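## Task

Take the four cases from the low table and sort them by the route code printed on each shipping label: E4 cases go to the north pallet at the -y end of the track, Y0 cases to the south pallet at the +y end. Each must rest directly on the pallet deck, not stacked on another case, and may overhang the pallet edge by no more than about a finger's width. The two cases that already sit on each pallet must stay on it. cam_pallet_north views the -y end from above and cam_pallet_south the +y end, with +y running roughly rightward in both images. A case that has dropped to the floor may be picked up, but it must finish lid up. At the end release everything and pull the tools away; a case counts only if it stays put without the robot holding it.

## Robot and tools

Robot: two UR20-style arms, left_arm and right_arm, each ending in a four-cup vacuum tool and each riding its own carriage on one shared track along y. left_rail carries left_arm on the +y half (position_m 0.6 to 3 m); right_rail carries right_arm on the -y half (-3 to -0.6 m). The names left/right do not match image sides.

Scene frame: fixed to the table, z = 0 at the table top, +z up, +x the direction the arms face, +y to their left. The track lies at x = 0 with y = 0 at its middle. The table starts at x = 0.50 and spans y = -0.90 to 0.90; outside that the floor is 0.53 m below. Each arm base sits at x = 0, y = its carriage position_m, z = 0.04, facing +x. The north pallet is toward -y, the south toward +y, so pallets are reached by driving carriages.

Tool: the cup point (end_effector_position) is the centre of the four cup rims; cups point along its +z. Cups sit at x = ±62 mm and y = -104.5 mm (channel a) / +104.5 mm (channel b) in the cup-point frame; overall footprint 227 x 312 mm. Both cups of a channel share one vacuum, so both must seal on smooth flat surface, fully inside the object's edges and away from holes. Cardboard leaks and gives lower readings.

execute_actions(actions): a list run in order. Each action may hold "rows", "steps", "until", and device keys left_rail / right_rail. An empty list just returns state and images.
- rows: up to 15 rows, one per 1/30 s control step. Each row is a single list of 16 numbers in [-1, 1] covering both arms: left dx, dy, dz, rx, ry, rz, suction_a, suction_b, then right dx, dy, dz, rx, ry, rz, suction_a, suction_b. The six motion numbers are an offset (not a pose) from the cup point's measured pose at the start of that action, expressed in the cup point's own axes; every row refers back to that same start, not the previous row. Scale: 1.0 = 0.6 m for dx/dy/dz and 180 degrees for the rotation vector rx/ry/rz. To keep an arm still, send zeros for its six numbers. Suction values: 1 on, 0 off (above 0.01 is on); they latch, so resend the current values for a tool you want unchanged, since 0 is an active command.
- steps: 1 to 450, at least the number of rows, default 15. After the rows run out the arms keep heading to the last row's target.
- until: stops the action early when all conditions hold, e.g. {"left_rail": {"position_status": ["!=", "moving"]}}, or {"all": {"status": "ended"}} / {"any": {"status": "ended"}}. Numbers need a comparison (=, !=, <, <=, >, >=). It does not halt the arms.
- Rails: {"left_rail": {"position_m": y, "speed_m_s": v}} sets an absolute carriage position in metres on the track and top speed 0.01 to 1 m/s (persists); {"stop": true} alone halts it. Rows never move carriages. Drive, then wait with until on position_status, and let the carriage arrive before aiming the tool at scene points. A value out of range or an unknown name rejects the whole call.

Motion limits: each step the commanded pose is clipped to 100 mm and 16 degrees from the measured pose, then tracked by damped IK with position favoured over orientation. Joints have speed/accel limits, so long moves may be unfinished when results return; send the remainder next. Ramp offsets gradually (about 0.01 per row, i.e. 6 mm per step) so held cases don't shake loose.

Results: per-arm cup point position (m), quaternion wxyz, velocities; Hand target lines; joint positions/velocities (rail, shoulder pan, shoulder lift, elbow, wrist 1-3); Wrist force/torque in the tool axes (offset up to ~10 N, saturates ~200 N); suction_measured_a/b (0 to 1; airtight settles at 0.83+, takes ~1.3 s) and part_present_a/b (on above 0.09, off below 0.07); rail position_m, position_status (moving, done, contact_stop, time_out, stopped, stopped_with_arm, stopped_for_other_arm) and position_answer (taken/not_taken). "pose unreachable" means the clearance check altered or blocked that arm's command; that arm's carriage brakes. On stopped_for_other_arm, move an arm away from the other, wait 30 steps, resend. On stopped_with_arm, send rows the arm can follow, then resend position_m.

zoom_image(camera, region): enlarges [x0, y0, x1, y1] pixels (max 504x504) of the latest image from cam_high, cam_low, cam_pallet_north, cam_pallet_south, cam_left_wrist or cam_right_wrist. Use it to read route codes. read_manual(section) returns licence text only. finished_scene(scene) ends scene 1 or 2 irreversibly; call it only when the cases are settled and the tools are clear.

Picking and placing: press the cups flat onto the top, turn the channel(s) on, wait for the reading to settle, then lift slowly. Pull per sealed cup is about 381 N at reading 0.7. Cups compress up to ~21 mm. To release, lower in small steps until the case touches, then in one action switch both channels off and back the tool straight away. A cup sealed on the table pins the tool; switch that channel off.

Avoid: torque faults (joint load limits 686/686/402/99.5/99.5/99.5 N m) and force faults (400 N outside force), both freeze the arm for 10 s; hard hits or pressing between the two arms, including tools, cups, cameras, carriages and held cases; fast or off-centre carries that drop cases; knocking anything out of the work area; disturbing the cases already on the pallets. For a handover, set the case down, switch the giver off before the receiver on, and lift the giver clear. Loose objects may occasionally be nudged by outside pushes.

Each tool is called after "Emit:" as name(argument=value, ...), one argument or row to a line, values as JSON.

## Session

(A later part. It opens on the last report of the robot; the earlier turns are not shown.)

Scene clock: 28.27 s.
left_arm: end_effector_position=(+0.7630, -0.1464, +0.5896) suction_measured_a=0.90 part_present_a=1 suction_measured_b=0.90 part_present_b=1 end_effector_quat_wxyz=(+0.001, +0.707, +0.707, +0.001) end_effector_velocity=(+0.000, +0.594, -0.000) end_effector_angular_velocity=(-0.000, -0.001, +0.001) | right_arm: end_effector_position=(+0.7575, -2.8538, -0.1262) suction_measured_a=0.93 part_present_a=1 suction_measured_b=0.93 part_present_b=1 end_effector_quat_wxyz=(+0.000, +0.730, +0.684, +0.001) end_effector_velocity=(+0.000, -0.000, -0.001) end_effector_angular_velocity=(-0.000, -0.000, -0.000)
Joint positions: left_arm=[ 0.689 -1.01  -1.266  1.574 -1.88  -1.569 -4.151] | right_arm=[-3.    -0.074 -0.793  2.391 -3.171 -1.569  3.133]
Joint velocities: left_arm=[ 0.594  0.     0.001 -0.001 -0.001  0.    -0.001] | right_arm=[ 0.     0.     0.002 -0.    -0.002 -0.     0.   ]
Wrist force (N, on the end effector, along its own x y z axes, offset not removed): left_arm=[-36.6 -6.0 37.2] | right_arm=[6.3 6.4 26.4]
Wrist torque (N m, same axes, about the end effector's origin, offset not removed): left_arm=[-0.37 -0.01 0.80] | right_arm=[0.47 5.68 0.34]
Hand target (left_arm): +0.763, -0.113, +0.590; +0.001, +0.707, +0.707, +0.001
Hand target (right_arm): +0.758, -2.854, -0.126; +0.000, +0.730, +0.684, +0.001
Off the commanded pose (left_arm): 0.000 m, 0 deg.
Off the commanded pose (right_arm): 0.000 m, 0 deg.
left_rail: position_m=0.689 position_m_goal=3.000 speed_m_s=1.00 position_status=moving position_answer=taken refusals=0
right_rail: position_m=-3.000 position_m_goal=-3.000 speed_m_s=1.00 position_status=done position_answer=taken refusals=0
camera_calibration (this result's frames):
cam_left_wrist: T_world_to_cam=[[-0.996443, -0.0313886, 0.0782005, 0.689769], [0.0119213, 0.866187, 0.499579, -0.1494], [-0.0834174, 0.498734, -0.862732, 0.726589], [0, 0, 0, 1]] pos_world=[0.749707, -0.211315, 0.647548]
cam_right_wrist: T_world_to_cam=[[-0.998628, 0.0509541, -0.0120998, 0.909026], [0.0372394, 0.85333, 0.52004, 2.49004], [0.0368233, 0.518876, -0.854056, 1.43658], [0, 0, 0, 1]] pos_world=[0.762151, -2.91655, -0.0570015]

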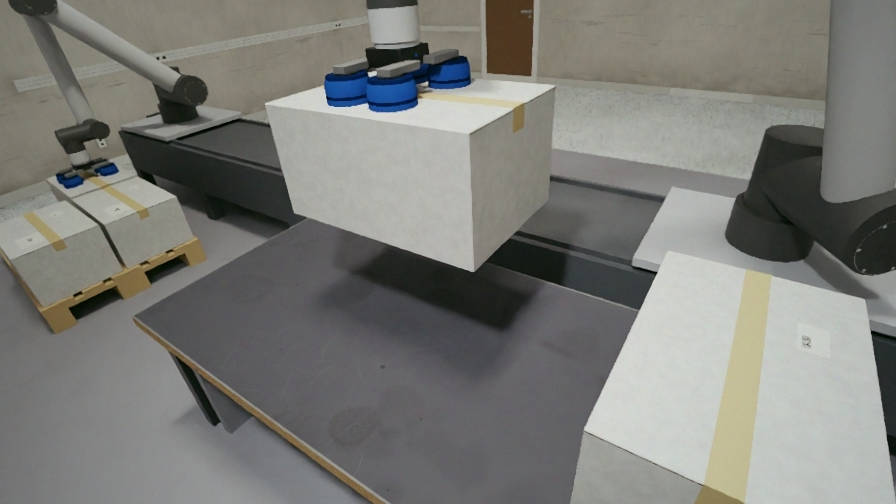

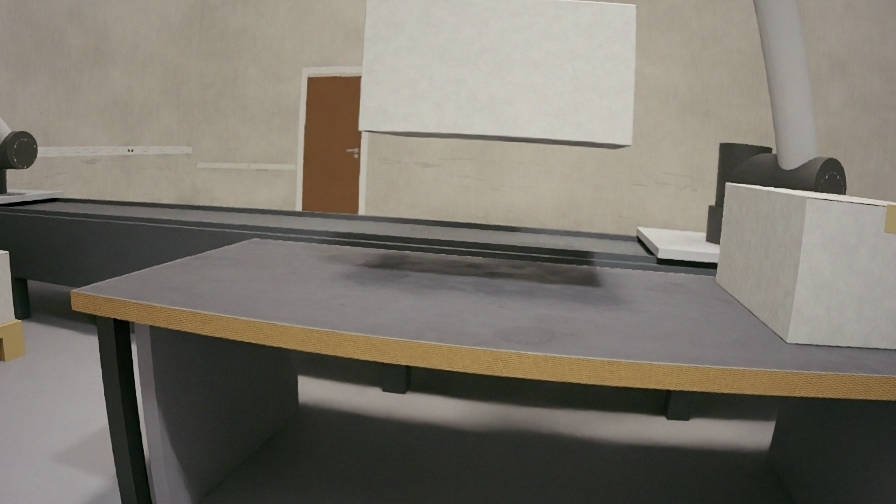

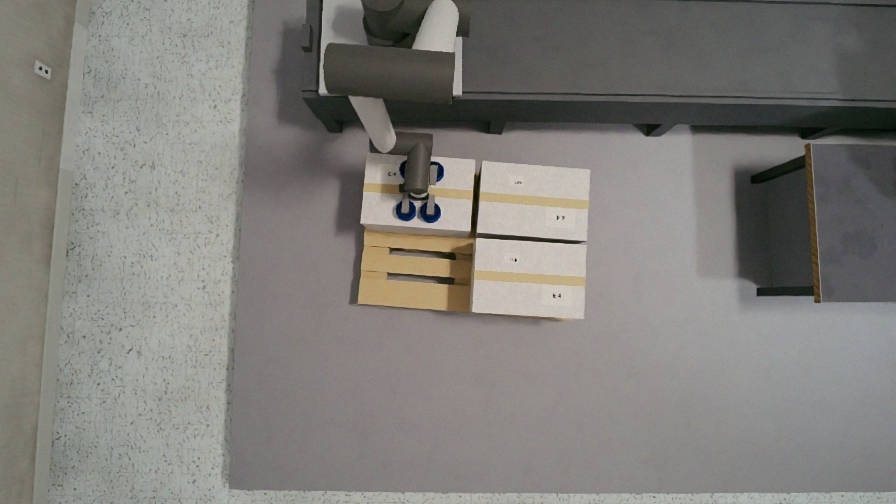

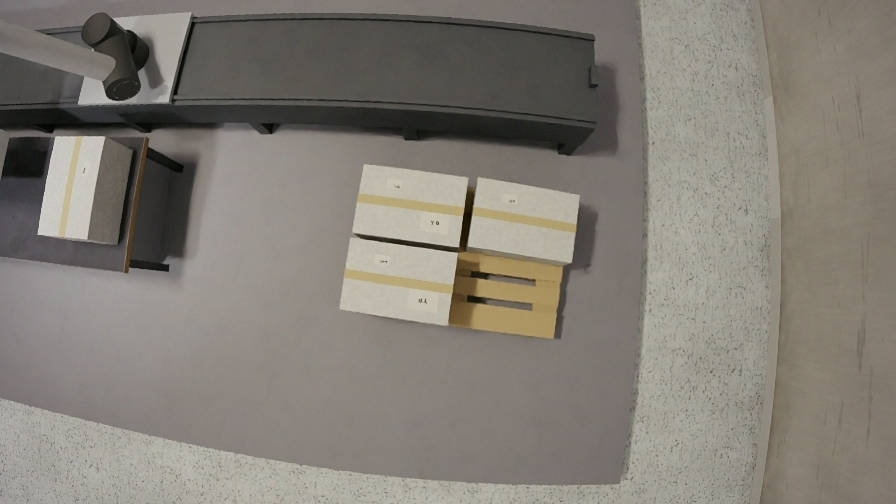

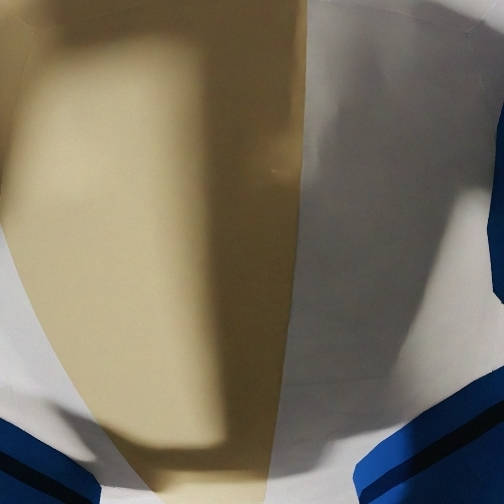

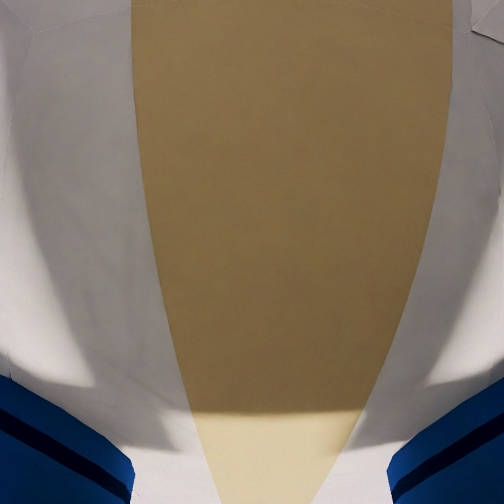

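Emit:
execute_actions(
  actions=[
    {"steps":1},
    {"rows":[[0,0,0,0,0,0,1,1,0,0,0.004,0,0,0,1,1]],"steps":10},
  ],
)

Scene clock: 28.80 s.
left_arm: end_effector_position=(+0.7632, +0.3471, +0.5896) suction_measured_a=0.90 part_present_a=1 suction_measured_b=0.90 part_present_b=1 end_effector_quat_wxyz=(+0.001, +0.707, +0.707, +0.001) end_effector_velocity=(-0.000, +1.000, -0.000) end_effector_angular_velocity=(-0.001, +0.001, -0.000) | right_arm: end_effector_position=(+0.7576, -2.8538, -0.1286) suction_measured_a=0.93 part_present_a=1 suction_measured_b=0.93 part_present_b=1 end_effector_quat_wxyz=(+0.000, +0.730, +0.684, +0.001) end_effector_velocity=(+0.000, -0.000, -0.001) end_effector_angular_velocity=(-0.000, -0.001, -0.000)
Joint positions: left_arm=[ 1.182 -1.01  -1.266  1.574 -1.88  -1.568 -4.152] | right_arm=[-3.    -0.074 -0.789  2.391 -3.175 -1.569  3.133]
Joint velocities: left_arm=[ 1.     0.    -0.     0.    -0.    -0.002  0.   ] | right_arm=[ 0.     0.     0.002 -0.    -0.002 -0.    -0.   ]
Wrist force (N, on the end effector, along its own x y z axes, offset not removed): left_arm=[1.7 -5.9 35.0] | right_arm=[12.0 -1.8 -8.5]
Wrist torque (N m, same axes, about the end effector's origin, offset not removed): left_arm=[-0.31 2.65 0.71] | right_arm=[-2.07 -0.47 1.48]
Hand target (left_arm): +0.763, +0.398, +0.590; +0.001, +0.707, +0.707, +0.001
Hand target (right_arm): +0.758, -2.854, -0.129; +0.000, +0.730, +0.684, +0.001
Off the commanded pose (left_arm): 0.000 m, 0 deg.
Off the commanded pose (right_arm): 0.000 m, 0 deg.
left_rail: position_m=1.182 position_m_goal=3.000 speed_m_s=1.00 position_status=moving position_answer=taken refusals=0
right_rail: position_m=-3.000 position_m_goal=-3.000 speed_m_s=1.00 position_status=done position_answer=taken refusals=0
camera_calibration (this result's frames):
cam_left_wrist: T_world_to_cam=[[-0.996476, -0.0315406, 0.0777243, 0.705813], [0.0115716, 0.866061, 0.499804, -0.576705], [-0.0830782, 0.498942, -0.862644, 0.480088], [0, 0, 0, 1]] pos_world=[0.749884, 0.282187, 0.647525]
cam_right_wrist: T_world_to_cam=[[-0.998625, 0.0509534, -0.0123075, 0.909021], [0.0371324, 0.853355, 0.520005, 2.49141], [0.0369987, 0.518834, -0.854074, 1.43435], [0, 0, 0, 1]] pos_world=[0.762191, -2.91656, -0.0593217]

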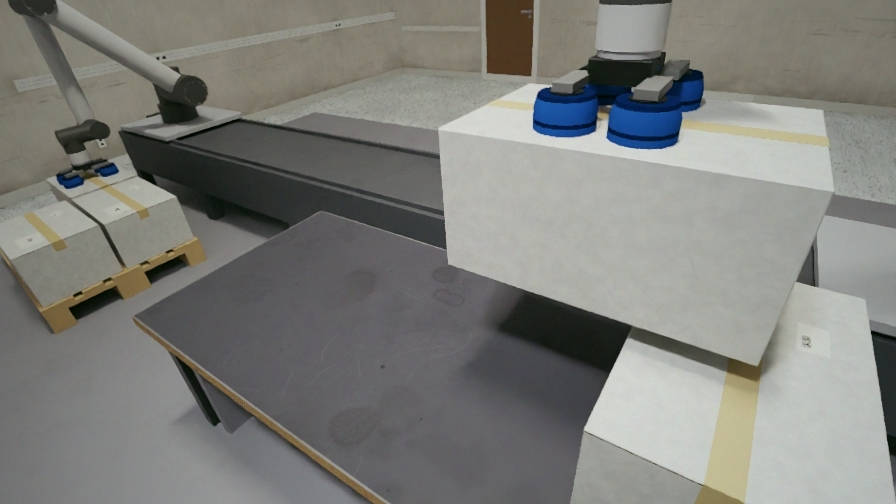

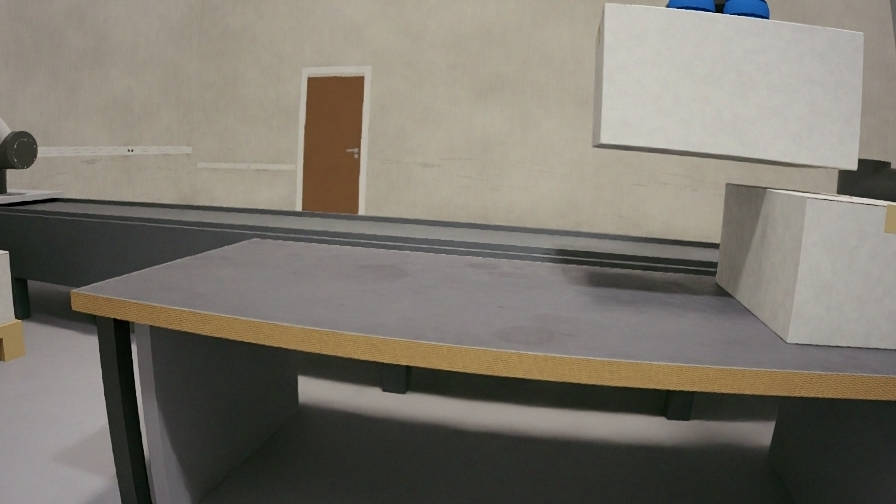

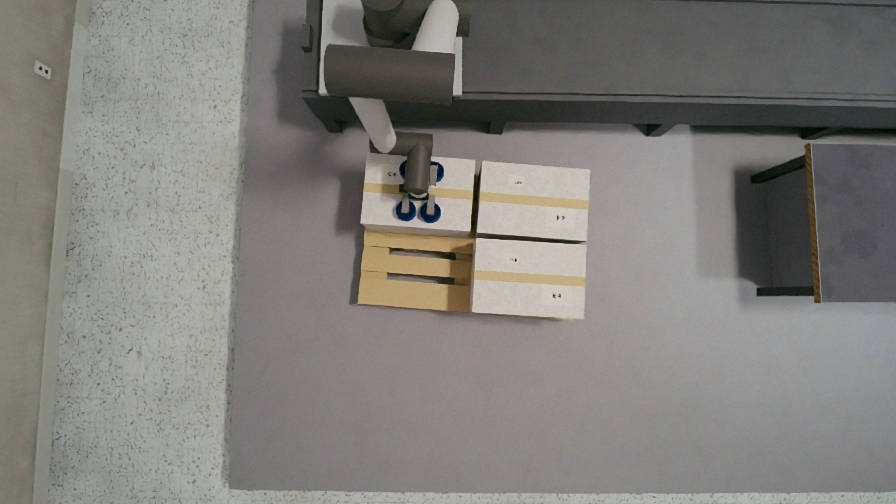

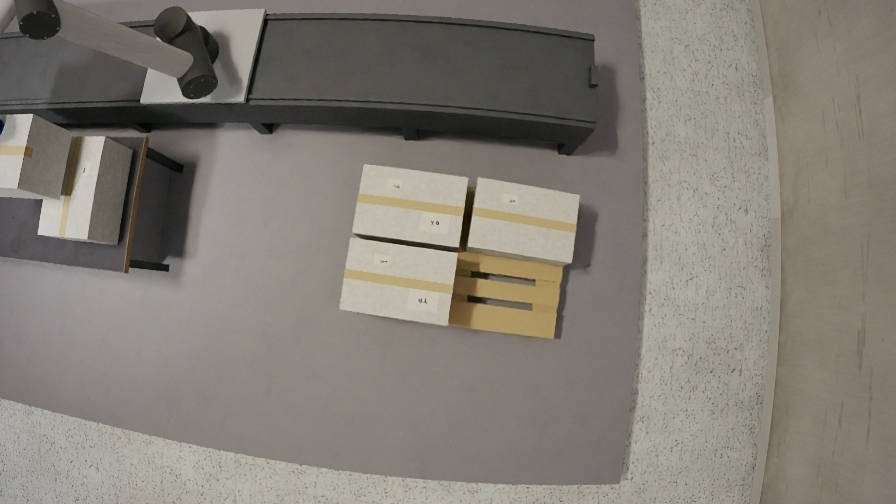

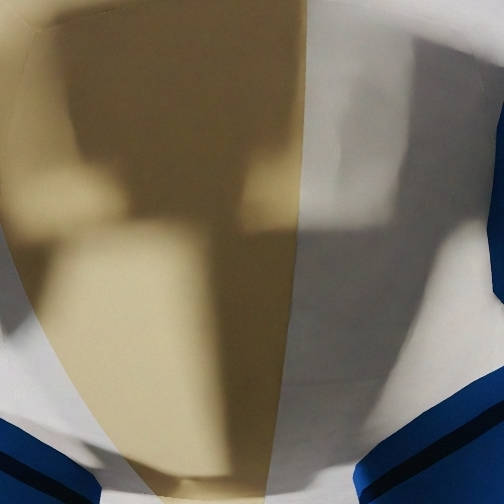

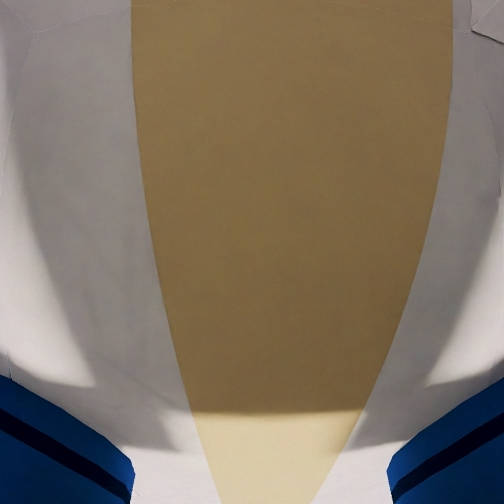

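Emit:
execute_actions(
  actions=[
    {"steps":1},
    {"rows":[[0.05,0.04,0,0,0,0,1,1,0,0,-0.05,0,0,0,0,0],[0.1,0.08,0,0,0,0,1,1,0,0,-0.1,0,0,0,0,0],[1,0.83,0,0,0,0,1,1,0,0,-0.15,0,0,0,0,0],[1,0.83,0,0,0,0,1,1,0,0,-0.2,0,0,0,0,0],[1,0.83,0,0,0,0,1,1,0,0,-0.25,0,0,0,0,0],[1,0.83,0,0,0,0,1,1,0,0,-0.3,0,0,0,0,0],[1,0.83,0,0,0,0,1,1,0,0,-0.35,0,0,0,0,0],[1,0.83,0,0,0,0,1,1,0,0,-0.4,0,0,0,0,0],[1,0.83,0,0,0,0,1,1,0,0,-0.95,0,0,-0.521,0,0]],"steps":16},
    {"right_rail":{"position_m":-0.6},"steps":38},
    {"rows":[[0.56,0,0.55,0,0,0.018,1,1,-0.16,1,0,0,0,0,0,0]],"steps":38},
    {"rows":[[0,0,0.1,0,0,0,1,1,0,0.85,0,0,0,0,0,0],[0,0,0.56,0,0,0,1,1,0,0.85,0,0,0,0,0,0]],"steps":36},
  ],
)

Emit:
zoom_image(
  camera="cam_pallet_south",
  region=[320, 160, 620, 360],
)

Scene clock: 33.57 s.
left_arm: end_effector_position=(+1.2610, +3.0989, -0.0753) suction_measured_a=0.90 part_present_a=1 suction_measured_b=0.90 part_present_b=1 end_effector_quat_wxyz=(+0.001, +0.727, +0.687, +0.000) end_effector_velocity=(-0.000, +0.000, -0.001) end_effector_angular_velocity=(+0.000, +0.001, +0.000) | right_arm: end_effector_position=(+0.8502, +0.6519, +0.4421) suction_measured_a=0.00 part_present_a=0 suction_measured_b=0.00 part_present_b=0 end_effector_quat_wxyz=(+0.001, -0.000, +1.000, +0.002) end_effector_velocity=(+0.009, +0.017, +0.002) end_effector_angular_velocity=(-0.009, +0.006, -0.001)
Joint positions: left_arm=[ 3.    -0.081 -0.671  1.638 -2.54  -1.572 -3.166] | right_arm=[-0.6    0.841 -0.761  0.955 -1.769 -1.57   2.411]
Joint velocities: left_arm=[ 0.     0.     0.001 -0.    -0.     0.     0.   ] | right_arm=[ 0.     0.003  0.03  -0.062  0.042 -0.001  0.004]
Wrist force (N, on the end effector, along its own x y z axes, offset not removed): left_arm=[0.9 -5.1 35.9] | right_arm=[4.0 1.7 -9.3]
Wrist torque (N m, same axes, about the end effector's origin, offset not removed): left_arm=[-0.30 2.75 0.68] | right_arm=[0.09 -1.42 0.27]
Hand target (left_arm): +1.261, +3.099, -0.076; +0.001, +0.727, +0.687, +0.000
Hand target (right_arm): +0.851, +0.653, +0.442; +0.001, +0.000, +1.000, +0.001
Off the commanded pose (left_arm): 0.000 m, 0 deg.
Off the commanded pose (right_arm): 0.002 m, 0 deg.
left_rail: position_m=3.000 position_m_goal=3.000 speed_m_s=1.00 position_status=done position_answer=taken refusals=0
right_rail: position_m=-0.600 position_m_goal=-0.600 speed_m_s=1.00 position_status=done position_answer=taken refusals=0
camera_calibration (this result's frames):
cam_left_wrist: T_world_to_cam=[[-0.996602, 0.0255328, 0.0783132, 1.16372], [0.0613288, 0.864693, 0.498542, -2.69192], [-0.0549877, 0.501651, -0.863321, -1.46896], [0, 0, 0, 1]] pos_world=[1.24409, 3.03488, -0.0172888]
cam_right_wrist: T_world_to_cam=[[0.0145121, -0.9998, -0.0137655, 0.654161], [-0.855687, -0.0195402, 0.517124, 0.52894], [-0.51729, 0.0042744, -0.8558, 0.90685], [0, 0, 0, 1]] pos_world=[0.912219, 0.66049, 0.511559]

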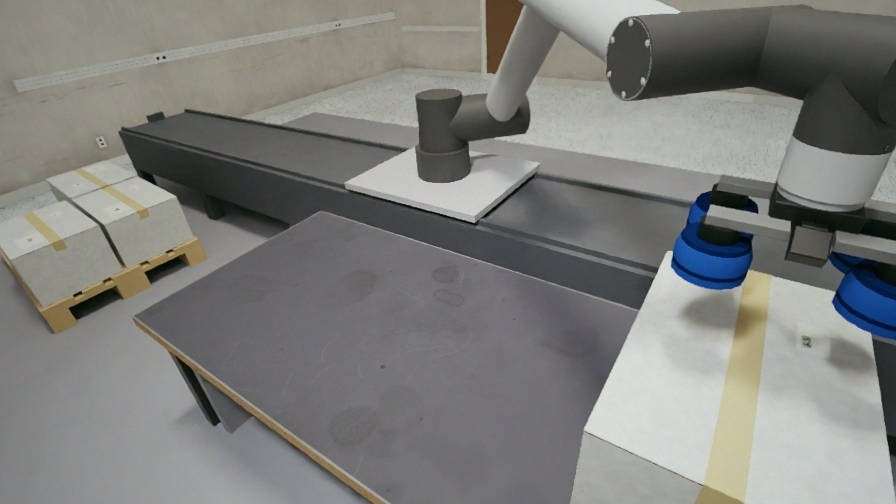

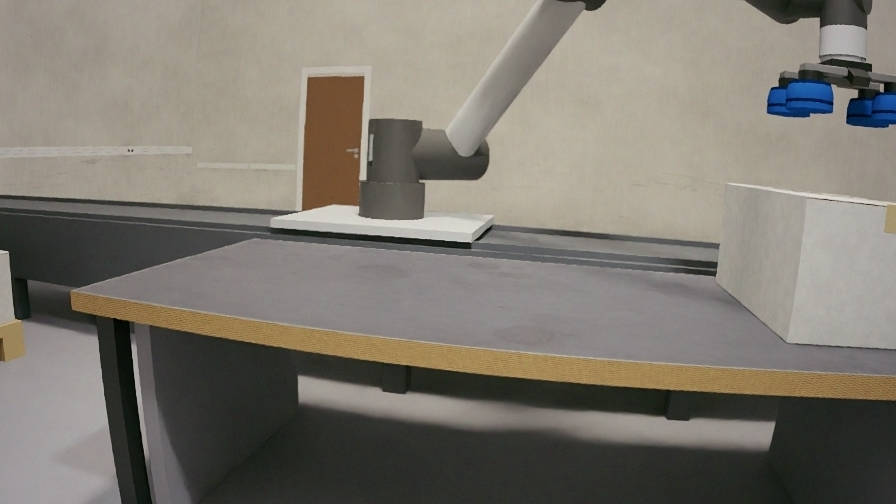

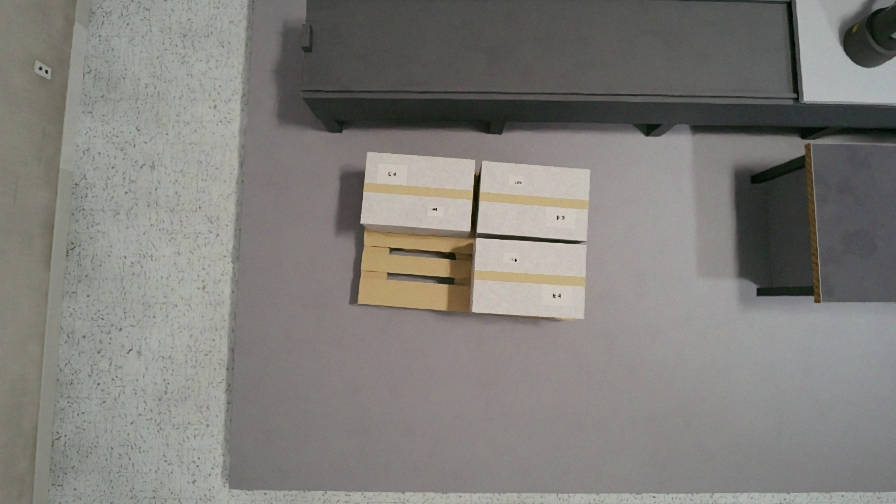

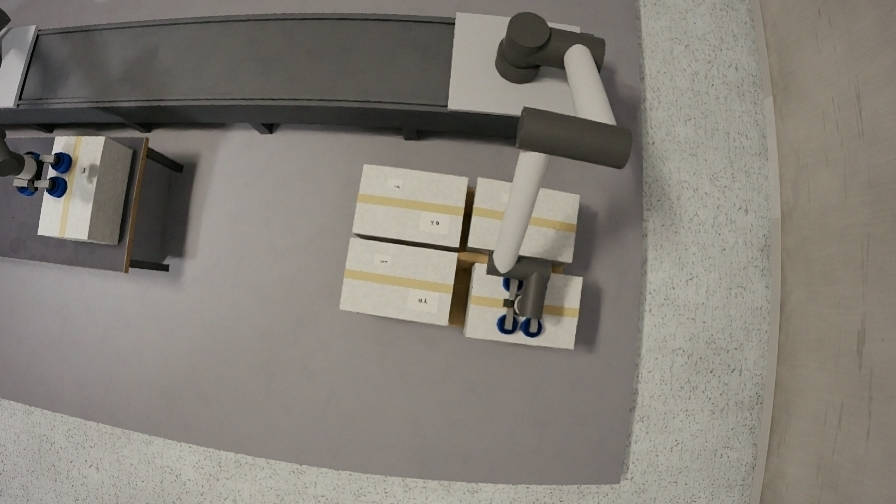

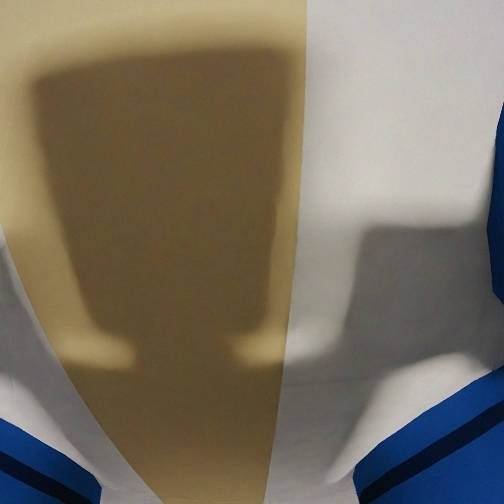

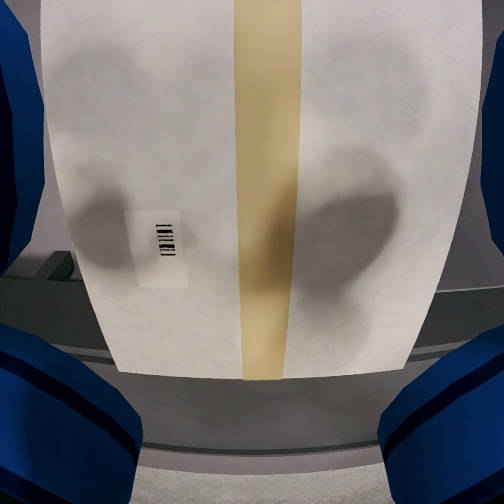

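Region (320, 160, 620, 360) of cam_pallet_south's 896x504 image, scaled by 1.680, with more detail than that image has.

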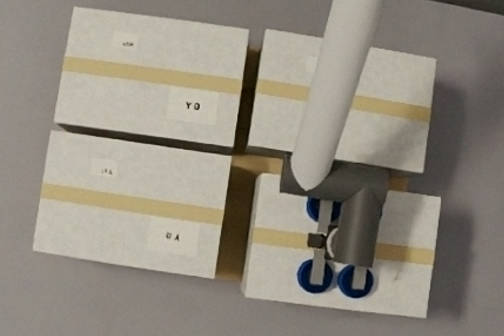

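Emit:
execute_actions(
  actions=[
    {"rows":[[-0.02,-0.015,0,0,0,0.003,1,1,-0.01,-0.008,0.1,0,0,0,0,0],[-0.04,-0.03,0,0,0,0.003,1,1,-0.01,-0.008,0.25,0,0,0,0,0],[-0.06,-0.045,0,0,0,0.003,1,1,-0.01,-0.008,0.25,0,0,0,0,0],[-0.08,-0.06,0,0,0,0.003,1,1,-0.01,-0.008,0.25,0,0,0,0,0],[-0.1,-0.075,0.01,0,0,0.003,1,1,-0.01,-0.008,0.25,0,0,0,0,0]],"steps":24},
    {"rows":[[0,0,0.01,0,0,0,1,1,0,0,0.01,0,0,0,1,1],[0,0,0.02,0,0,0,1,1,0,0,0.02,0,0,0,1,1],[0,0,0.03,0,0,0,1,1,0,0,0.03,0,0,0,1,1],[0,0,0.04,0,0,0,1,1,0,0,0.04,0,0,0,1,1],[0,0,0.046,0,0,0,1,1,0,0,0.057,0,0,0,1,1],[0,0,0.052,0,0,0,1,1,0,0,0.057,0,0,0,1,1]],"steps":28},
  ],
)

Emit:
zoom_image(
  camera="cam_pallet_south",
  region=[320, 160, 620, 360],
)

Scene clock: 35.83 s.
left_arm: end_effector_position=(+1.2129, +3.0416, -0.1124) suction_measured_a=0.90 part_present_a=1 suction_measured_b=0.90 part_present_b=1 end_effector_quat_wxyz=(+0.001, +0.730, +0.683, +0.000) end_effector_velocity=(-0.000, -0.000, -0.000) end_effector_angular_velocity=(+0.000, +0.000, -0.000) | right_arm: end_effector_position=(+0.8566, +0.6474, +0.2581) suction_measured_a=0.93 part_present_a=1 suction_measured_b=0.93 part_present_b=1 end_effector_quat_wxyz=(+0.001, +0.000, +1.000, +0.002) end_effector_velocity=(-0.000, -0.000, -0.000) end_effector_angular_velocity=(-0.000, +0.000, -0.000)
Joint positions: left_arm=[ 3.    -0.132 -0.667  1.722 -2.628 -1.572 -3.207] | right_arm=[-0.6    0.836 -0.688  1.08  -1.967 -1.57   2.406]
Joint velocities: left_arm=[ 0. -0.  0. -0. -0.  0. -0.] | right_arm=[ 0. -0.  0.  0.  0.  0.  0.]
Wrist force (N, on the end effector, along its own x y z axes, offset not removed): left_arm=[0.8 -6.4 35.7] | right_arm=[3.6 4.8 2.5]
Wrist torque (N m, same axes, about the end effector's origin, offset not removed): left_arm=[-0.39 2.79 0.67] | right_arm=[0.00 -3.88 0.29]
Hand target (left_arm): +1.213, +3.042, -0.112; +0.001, +0.730, +0.683, +0.000
Hand target (right_arm): +0.857, +0.647, +0.258; +0.001, -0.000, +1.000, +0.002
Off the commanded pose (left_arm): 0.000 m, 0 deg.
Off the commanded pose (right_arm): 0.000 m, 0 deg.
left_rail: position_m=3.000 position_m_goal=3.000 speed_m_s=1.00 position_status=done position_answer=taken refusals=0
right_rail: position_m=-0.600 position_m_goal=-0.600 speed_m_s=1.00 position_status=done position_answer=taken refusals=0
camera_calibration (this result's frames):
cam_left_wrist: T_world_to_cam=[[-0.996328, 0.0348254, 0.0782148, 1.09153], [0.0693458, 0.864031, 0.498639, -2.62863], [-0.0502147, 0.502232, -0.863274, -1.48246], [0, 0, 0, 1]] pos_world=[1.19537, 2.97774, -0.0544088]
cam_right_wrist: T_world_to_cam=[[0.014479, -0.999799, -0.0138659, 0.647128], [-0.855723, -0.0195635, 0.517065, 0.629594], [-0.517232, 0.00437873, -0.855834, 0.752611], [0, 0, 0, 1]] pos_world=[0.918663, 0.65602, 0.327542]

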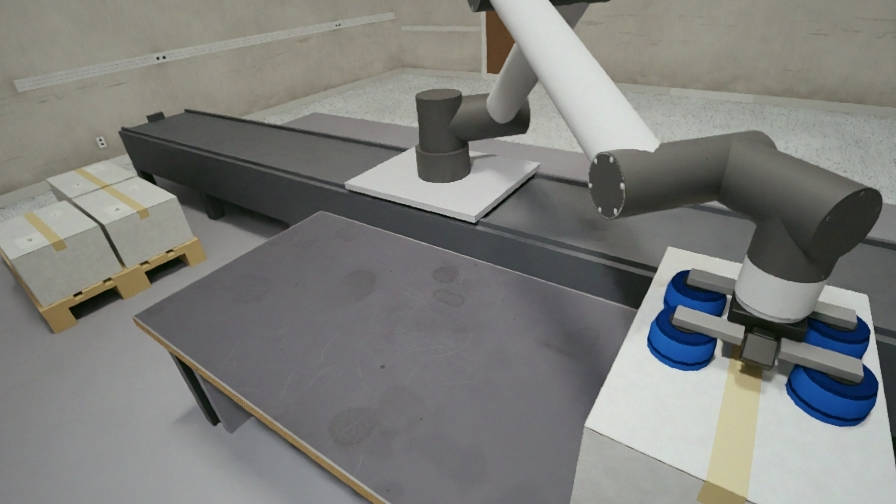

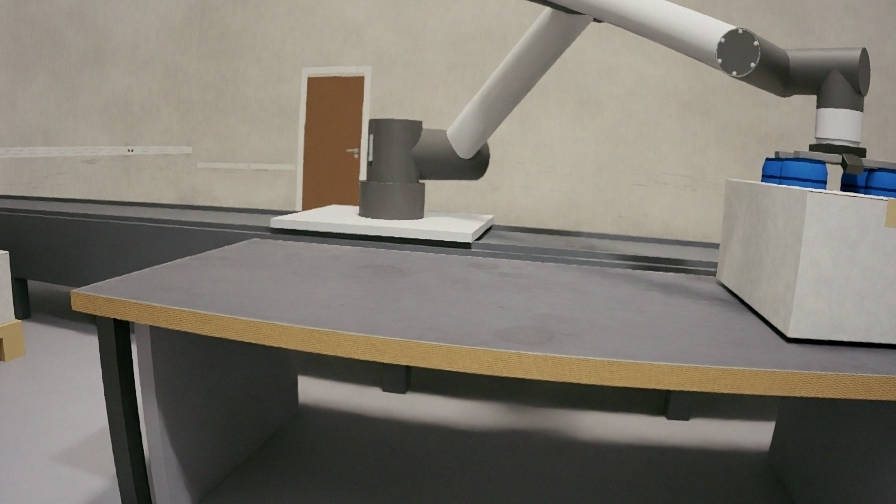

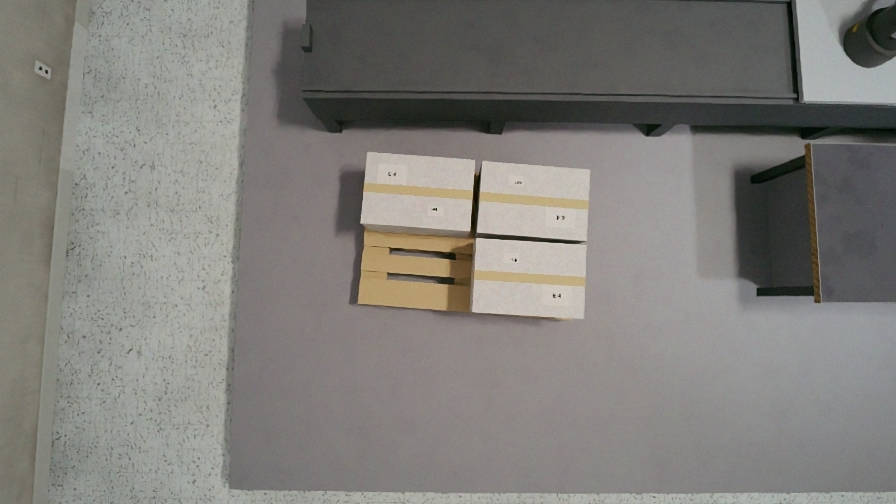

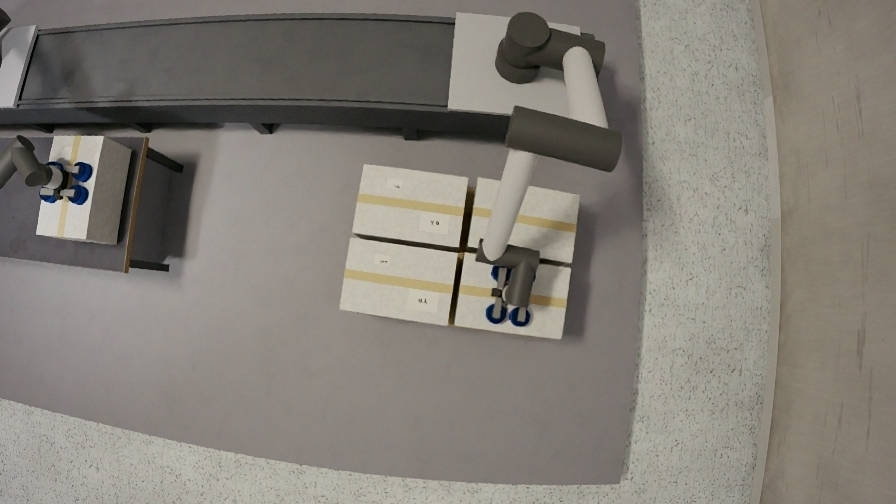

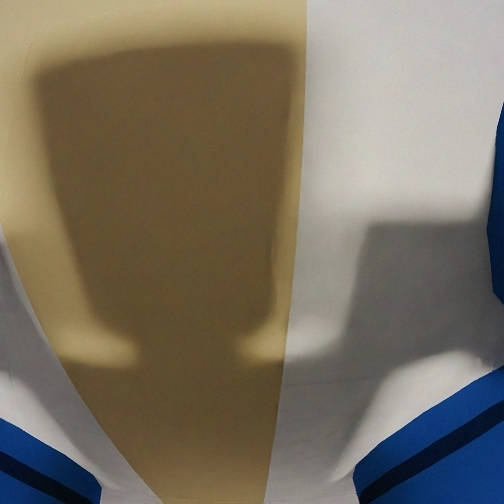

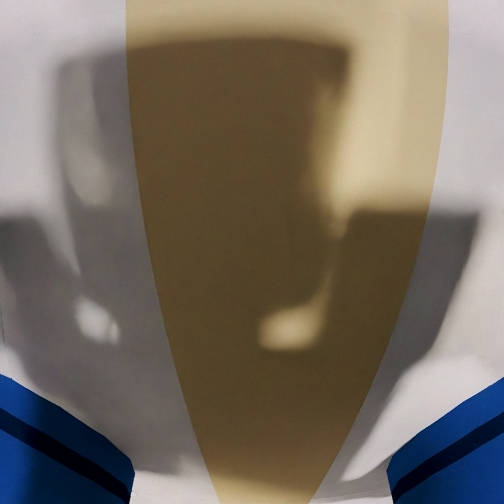

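Region (320, 160, 620, 360) of cam_pallet_south's 896x504 image, scaled by 1.680, with more detail than that image has.

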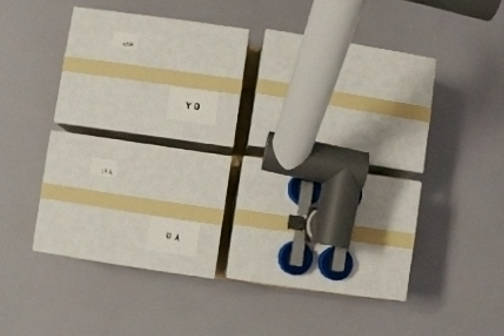

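Emit:
execute_actions(
  actions=[
    {"rows":[[0,0,0.005,0,0,0,1,1,0,0,-0.03,0,0,0,1,1],[0,0,0.005,0,0,0,1,1,0,0,-0.07,0,0,0,1,1],[0,0,0.005,0,0,0,1,1,0,-0.02,-0.12,0,0,0,1,1],[0,0,0.005,0,0,0,1,1,0,-0.05,-0.14,0,0,0,1,1],[0,0,0.005,0,0,0,1,1,0,-0.1,-0.14,0,0,0,1,1],[0,0,0.005,0,0,0,1,1,0,-0.93,-0.14,0,0,0,1,1]],"right_rail":{"position_m":-3.0},"steps":40},
  ],
)

Scene clock: 37.43 s.
left_arm: end_effector_position=(+1.2129, +3.0416, -0.1154) suction_measured_a=0.90 part_present_a=1 suction_measured_b=0.90 part_present_b=1 end_effector_quat_wxyz=(+0.001, +0.730, +0.683, +0.000) end_effector_velocity=(-0.000, +0.000, -0.000) end_effector_angular_velocity=(+0.000, +0.000, -0.000) | right_arm: end_effector_position=(+0.8569, -0.9569, +0.3408) suction_measured_a=0.93 part_present_a=1 suction_measured_b=0.93 part_present_b=1 end_effector_quat_wxyz=(+0.001, +0.000, +1.000, +0.002) end_effector_velocity=(-0.002, -1.032, +0.005) end_effector_angular_velocity=(+0.006, -0.004, +0.004)
Joint positions: left_arm=[ 3.    -0.132 -0.664  1.721 -2.631 -1.572 -3.207] | right_arm=[-1.649  0.495 -1.164  1.811 -2.222 -1.569  2.067]
Joint velocities: left_arm=[ 0. -0.  0. -0. -0. -0.  0.] | right_arm=[-0.999 -0.026 -0.025  0.034 -0.014  0.003 -0.031]
Wrist force (N, on the end effector, along its own x y z axes, offset not removed): left_arm=[0.7 -5.1 35.9] | right_arm=[3.1 -3.9 3.2]
Wrist torque (N m, same axes, about the end effector's origin, offset not removed): left_arm=[-0.31 2.78 0.63] | right_arm=[-0.29 -3.72 -0.04]
Hand target (left_arm): +1.213, +3.042, -0.115; +0.001, +0.730, +0.683, +0.000
Hand target (right_arm): +0.857, -1.011, +0.341; +0.001, +0.000, +1.000, +0.002
Off the commanded pose (left_arm): 0.000 m, 0 deg.
Off the commanded pose (right_arm): 0.003 m, 0 deg.
left_rail: position_m=3.000 position_m_goal=3.000 speed_m_s=1.00 position_status=done position_answer=taken refusals=0
right_rail: position_m=-1.649 position_m_goal=-3.000 speed_m_s=1.00 position_status=moving position_answer=taken refusals=0
camera_calibration (this result's frames):
cam_left_wrist: T_world_to_cam=[[-0.996328, 0.0348351, 0.0782131, 1.09175], [0.0693534, 0.864031, 0.498639, -2.62713], [-0.0502084, 0.502232, -0.863274, -1.48505], [0, 0, 0, 1]] pos_world=[1.19538, 2.97773, -0.0574054]
cam_right_wrist: T_world_to_cam=[[0.014117, -0.999809, -0.0134988, -0.955576], [-0.856012, -0.0190615, 0.516604, 0.556576], [-0.516763, 0.00426219, -0.856118, 0.830142], [0, 0, 0, 1]] pos_world=[0.918912, -0.948323, 0.41027]

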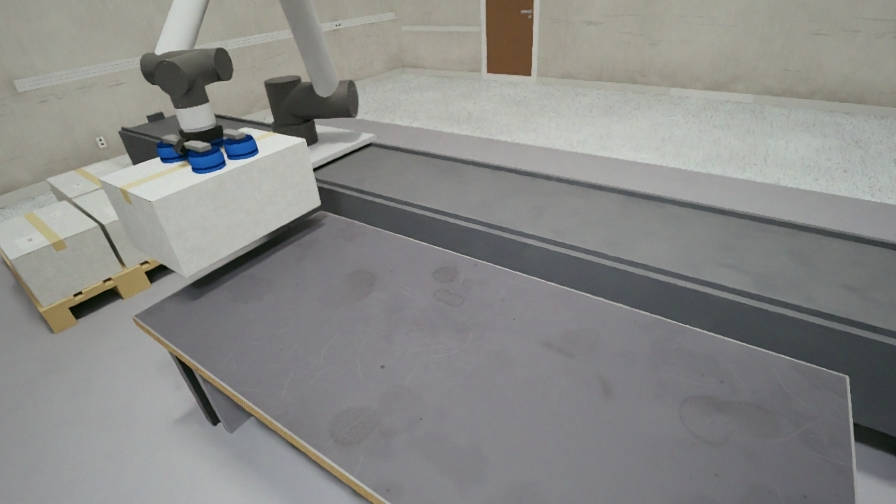

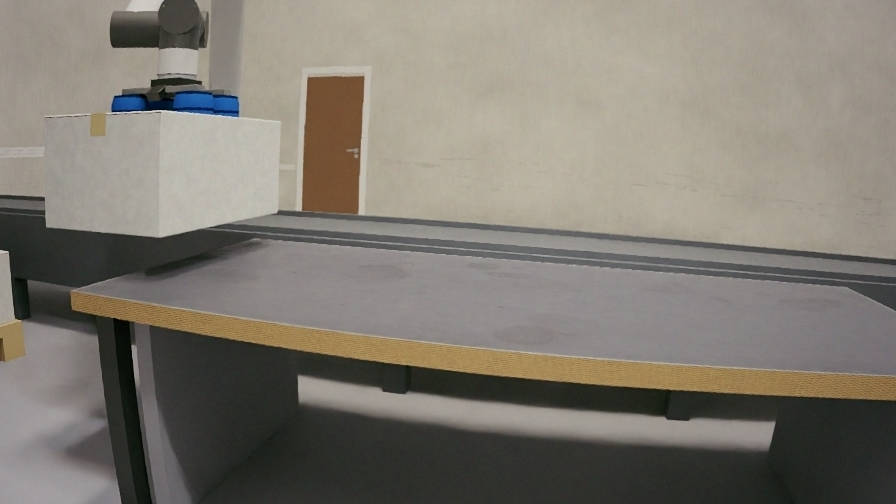

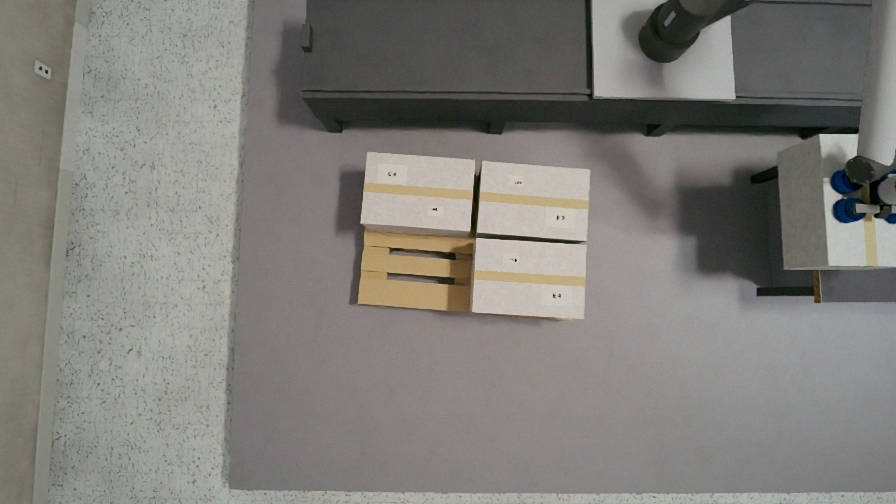

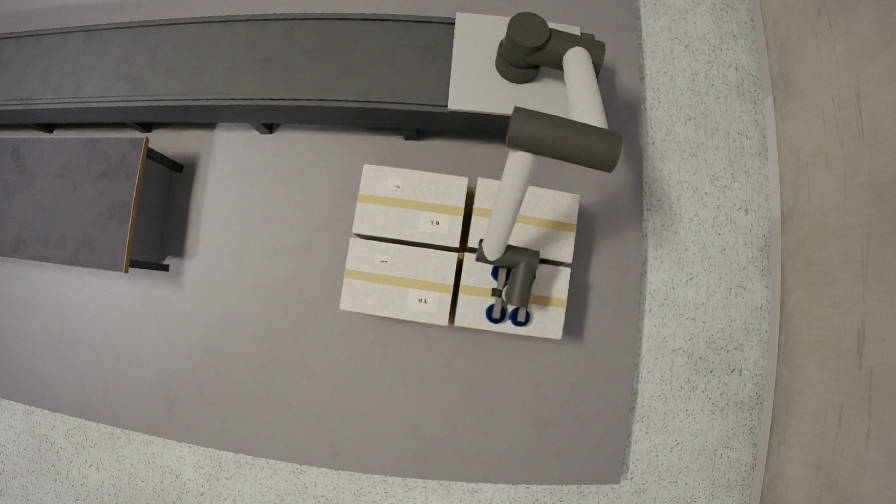

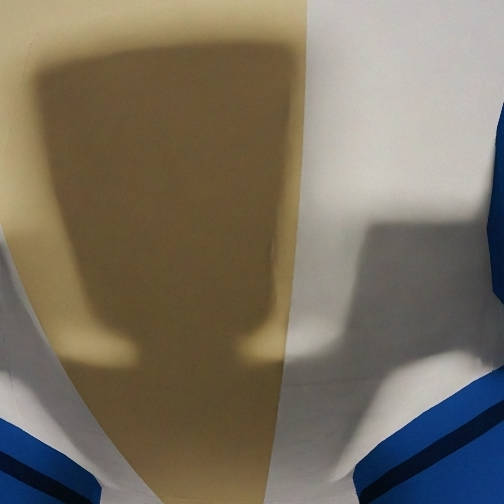

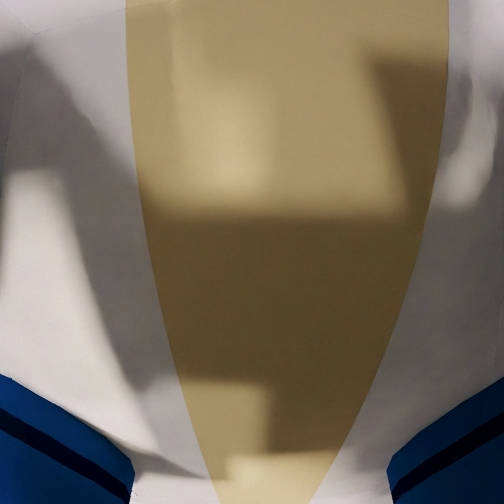

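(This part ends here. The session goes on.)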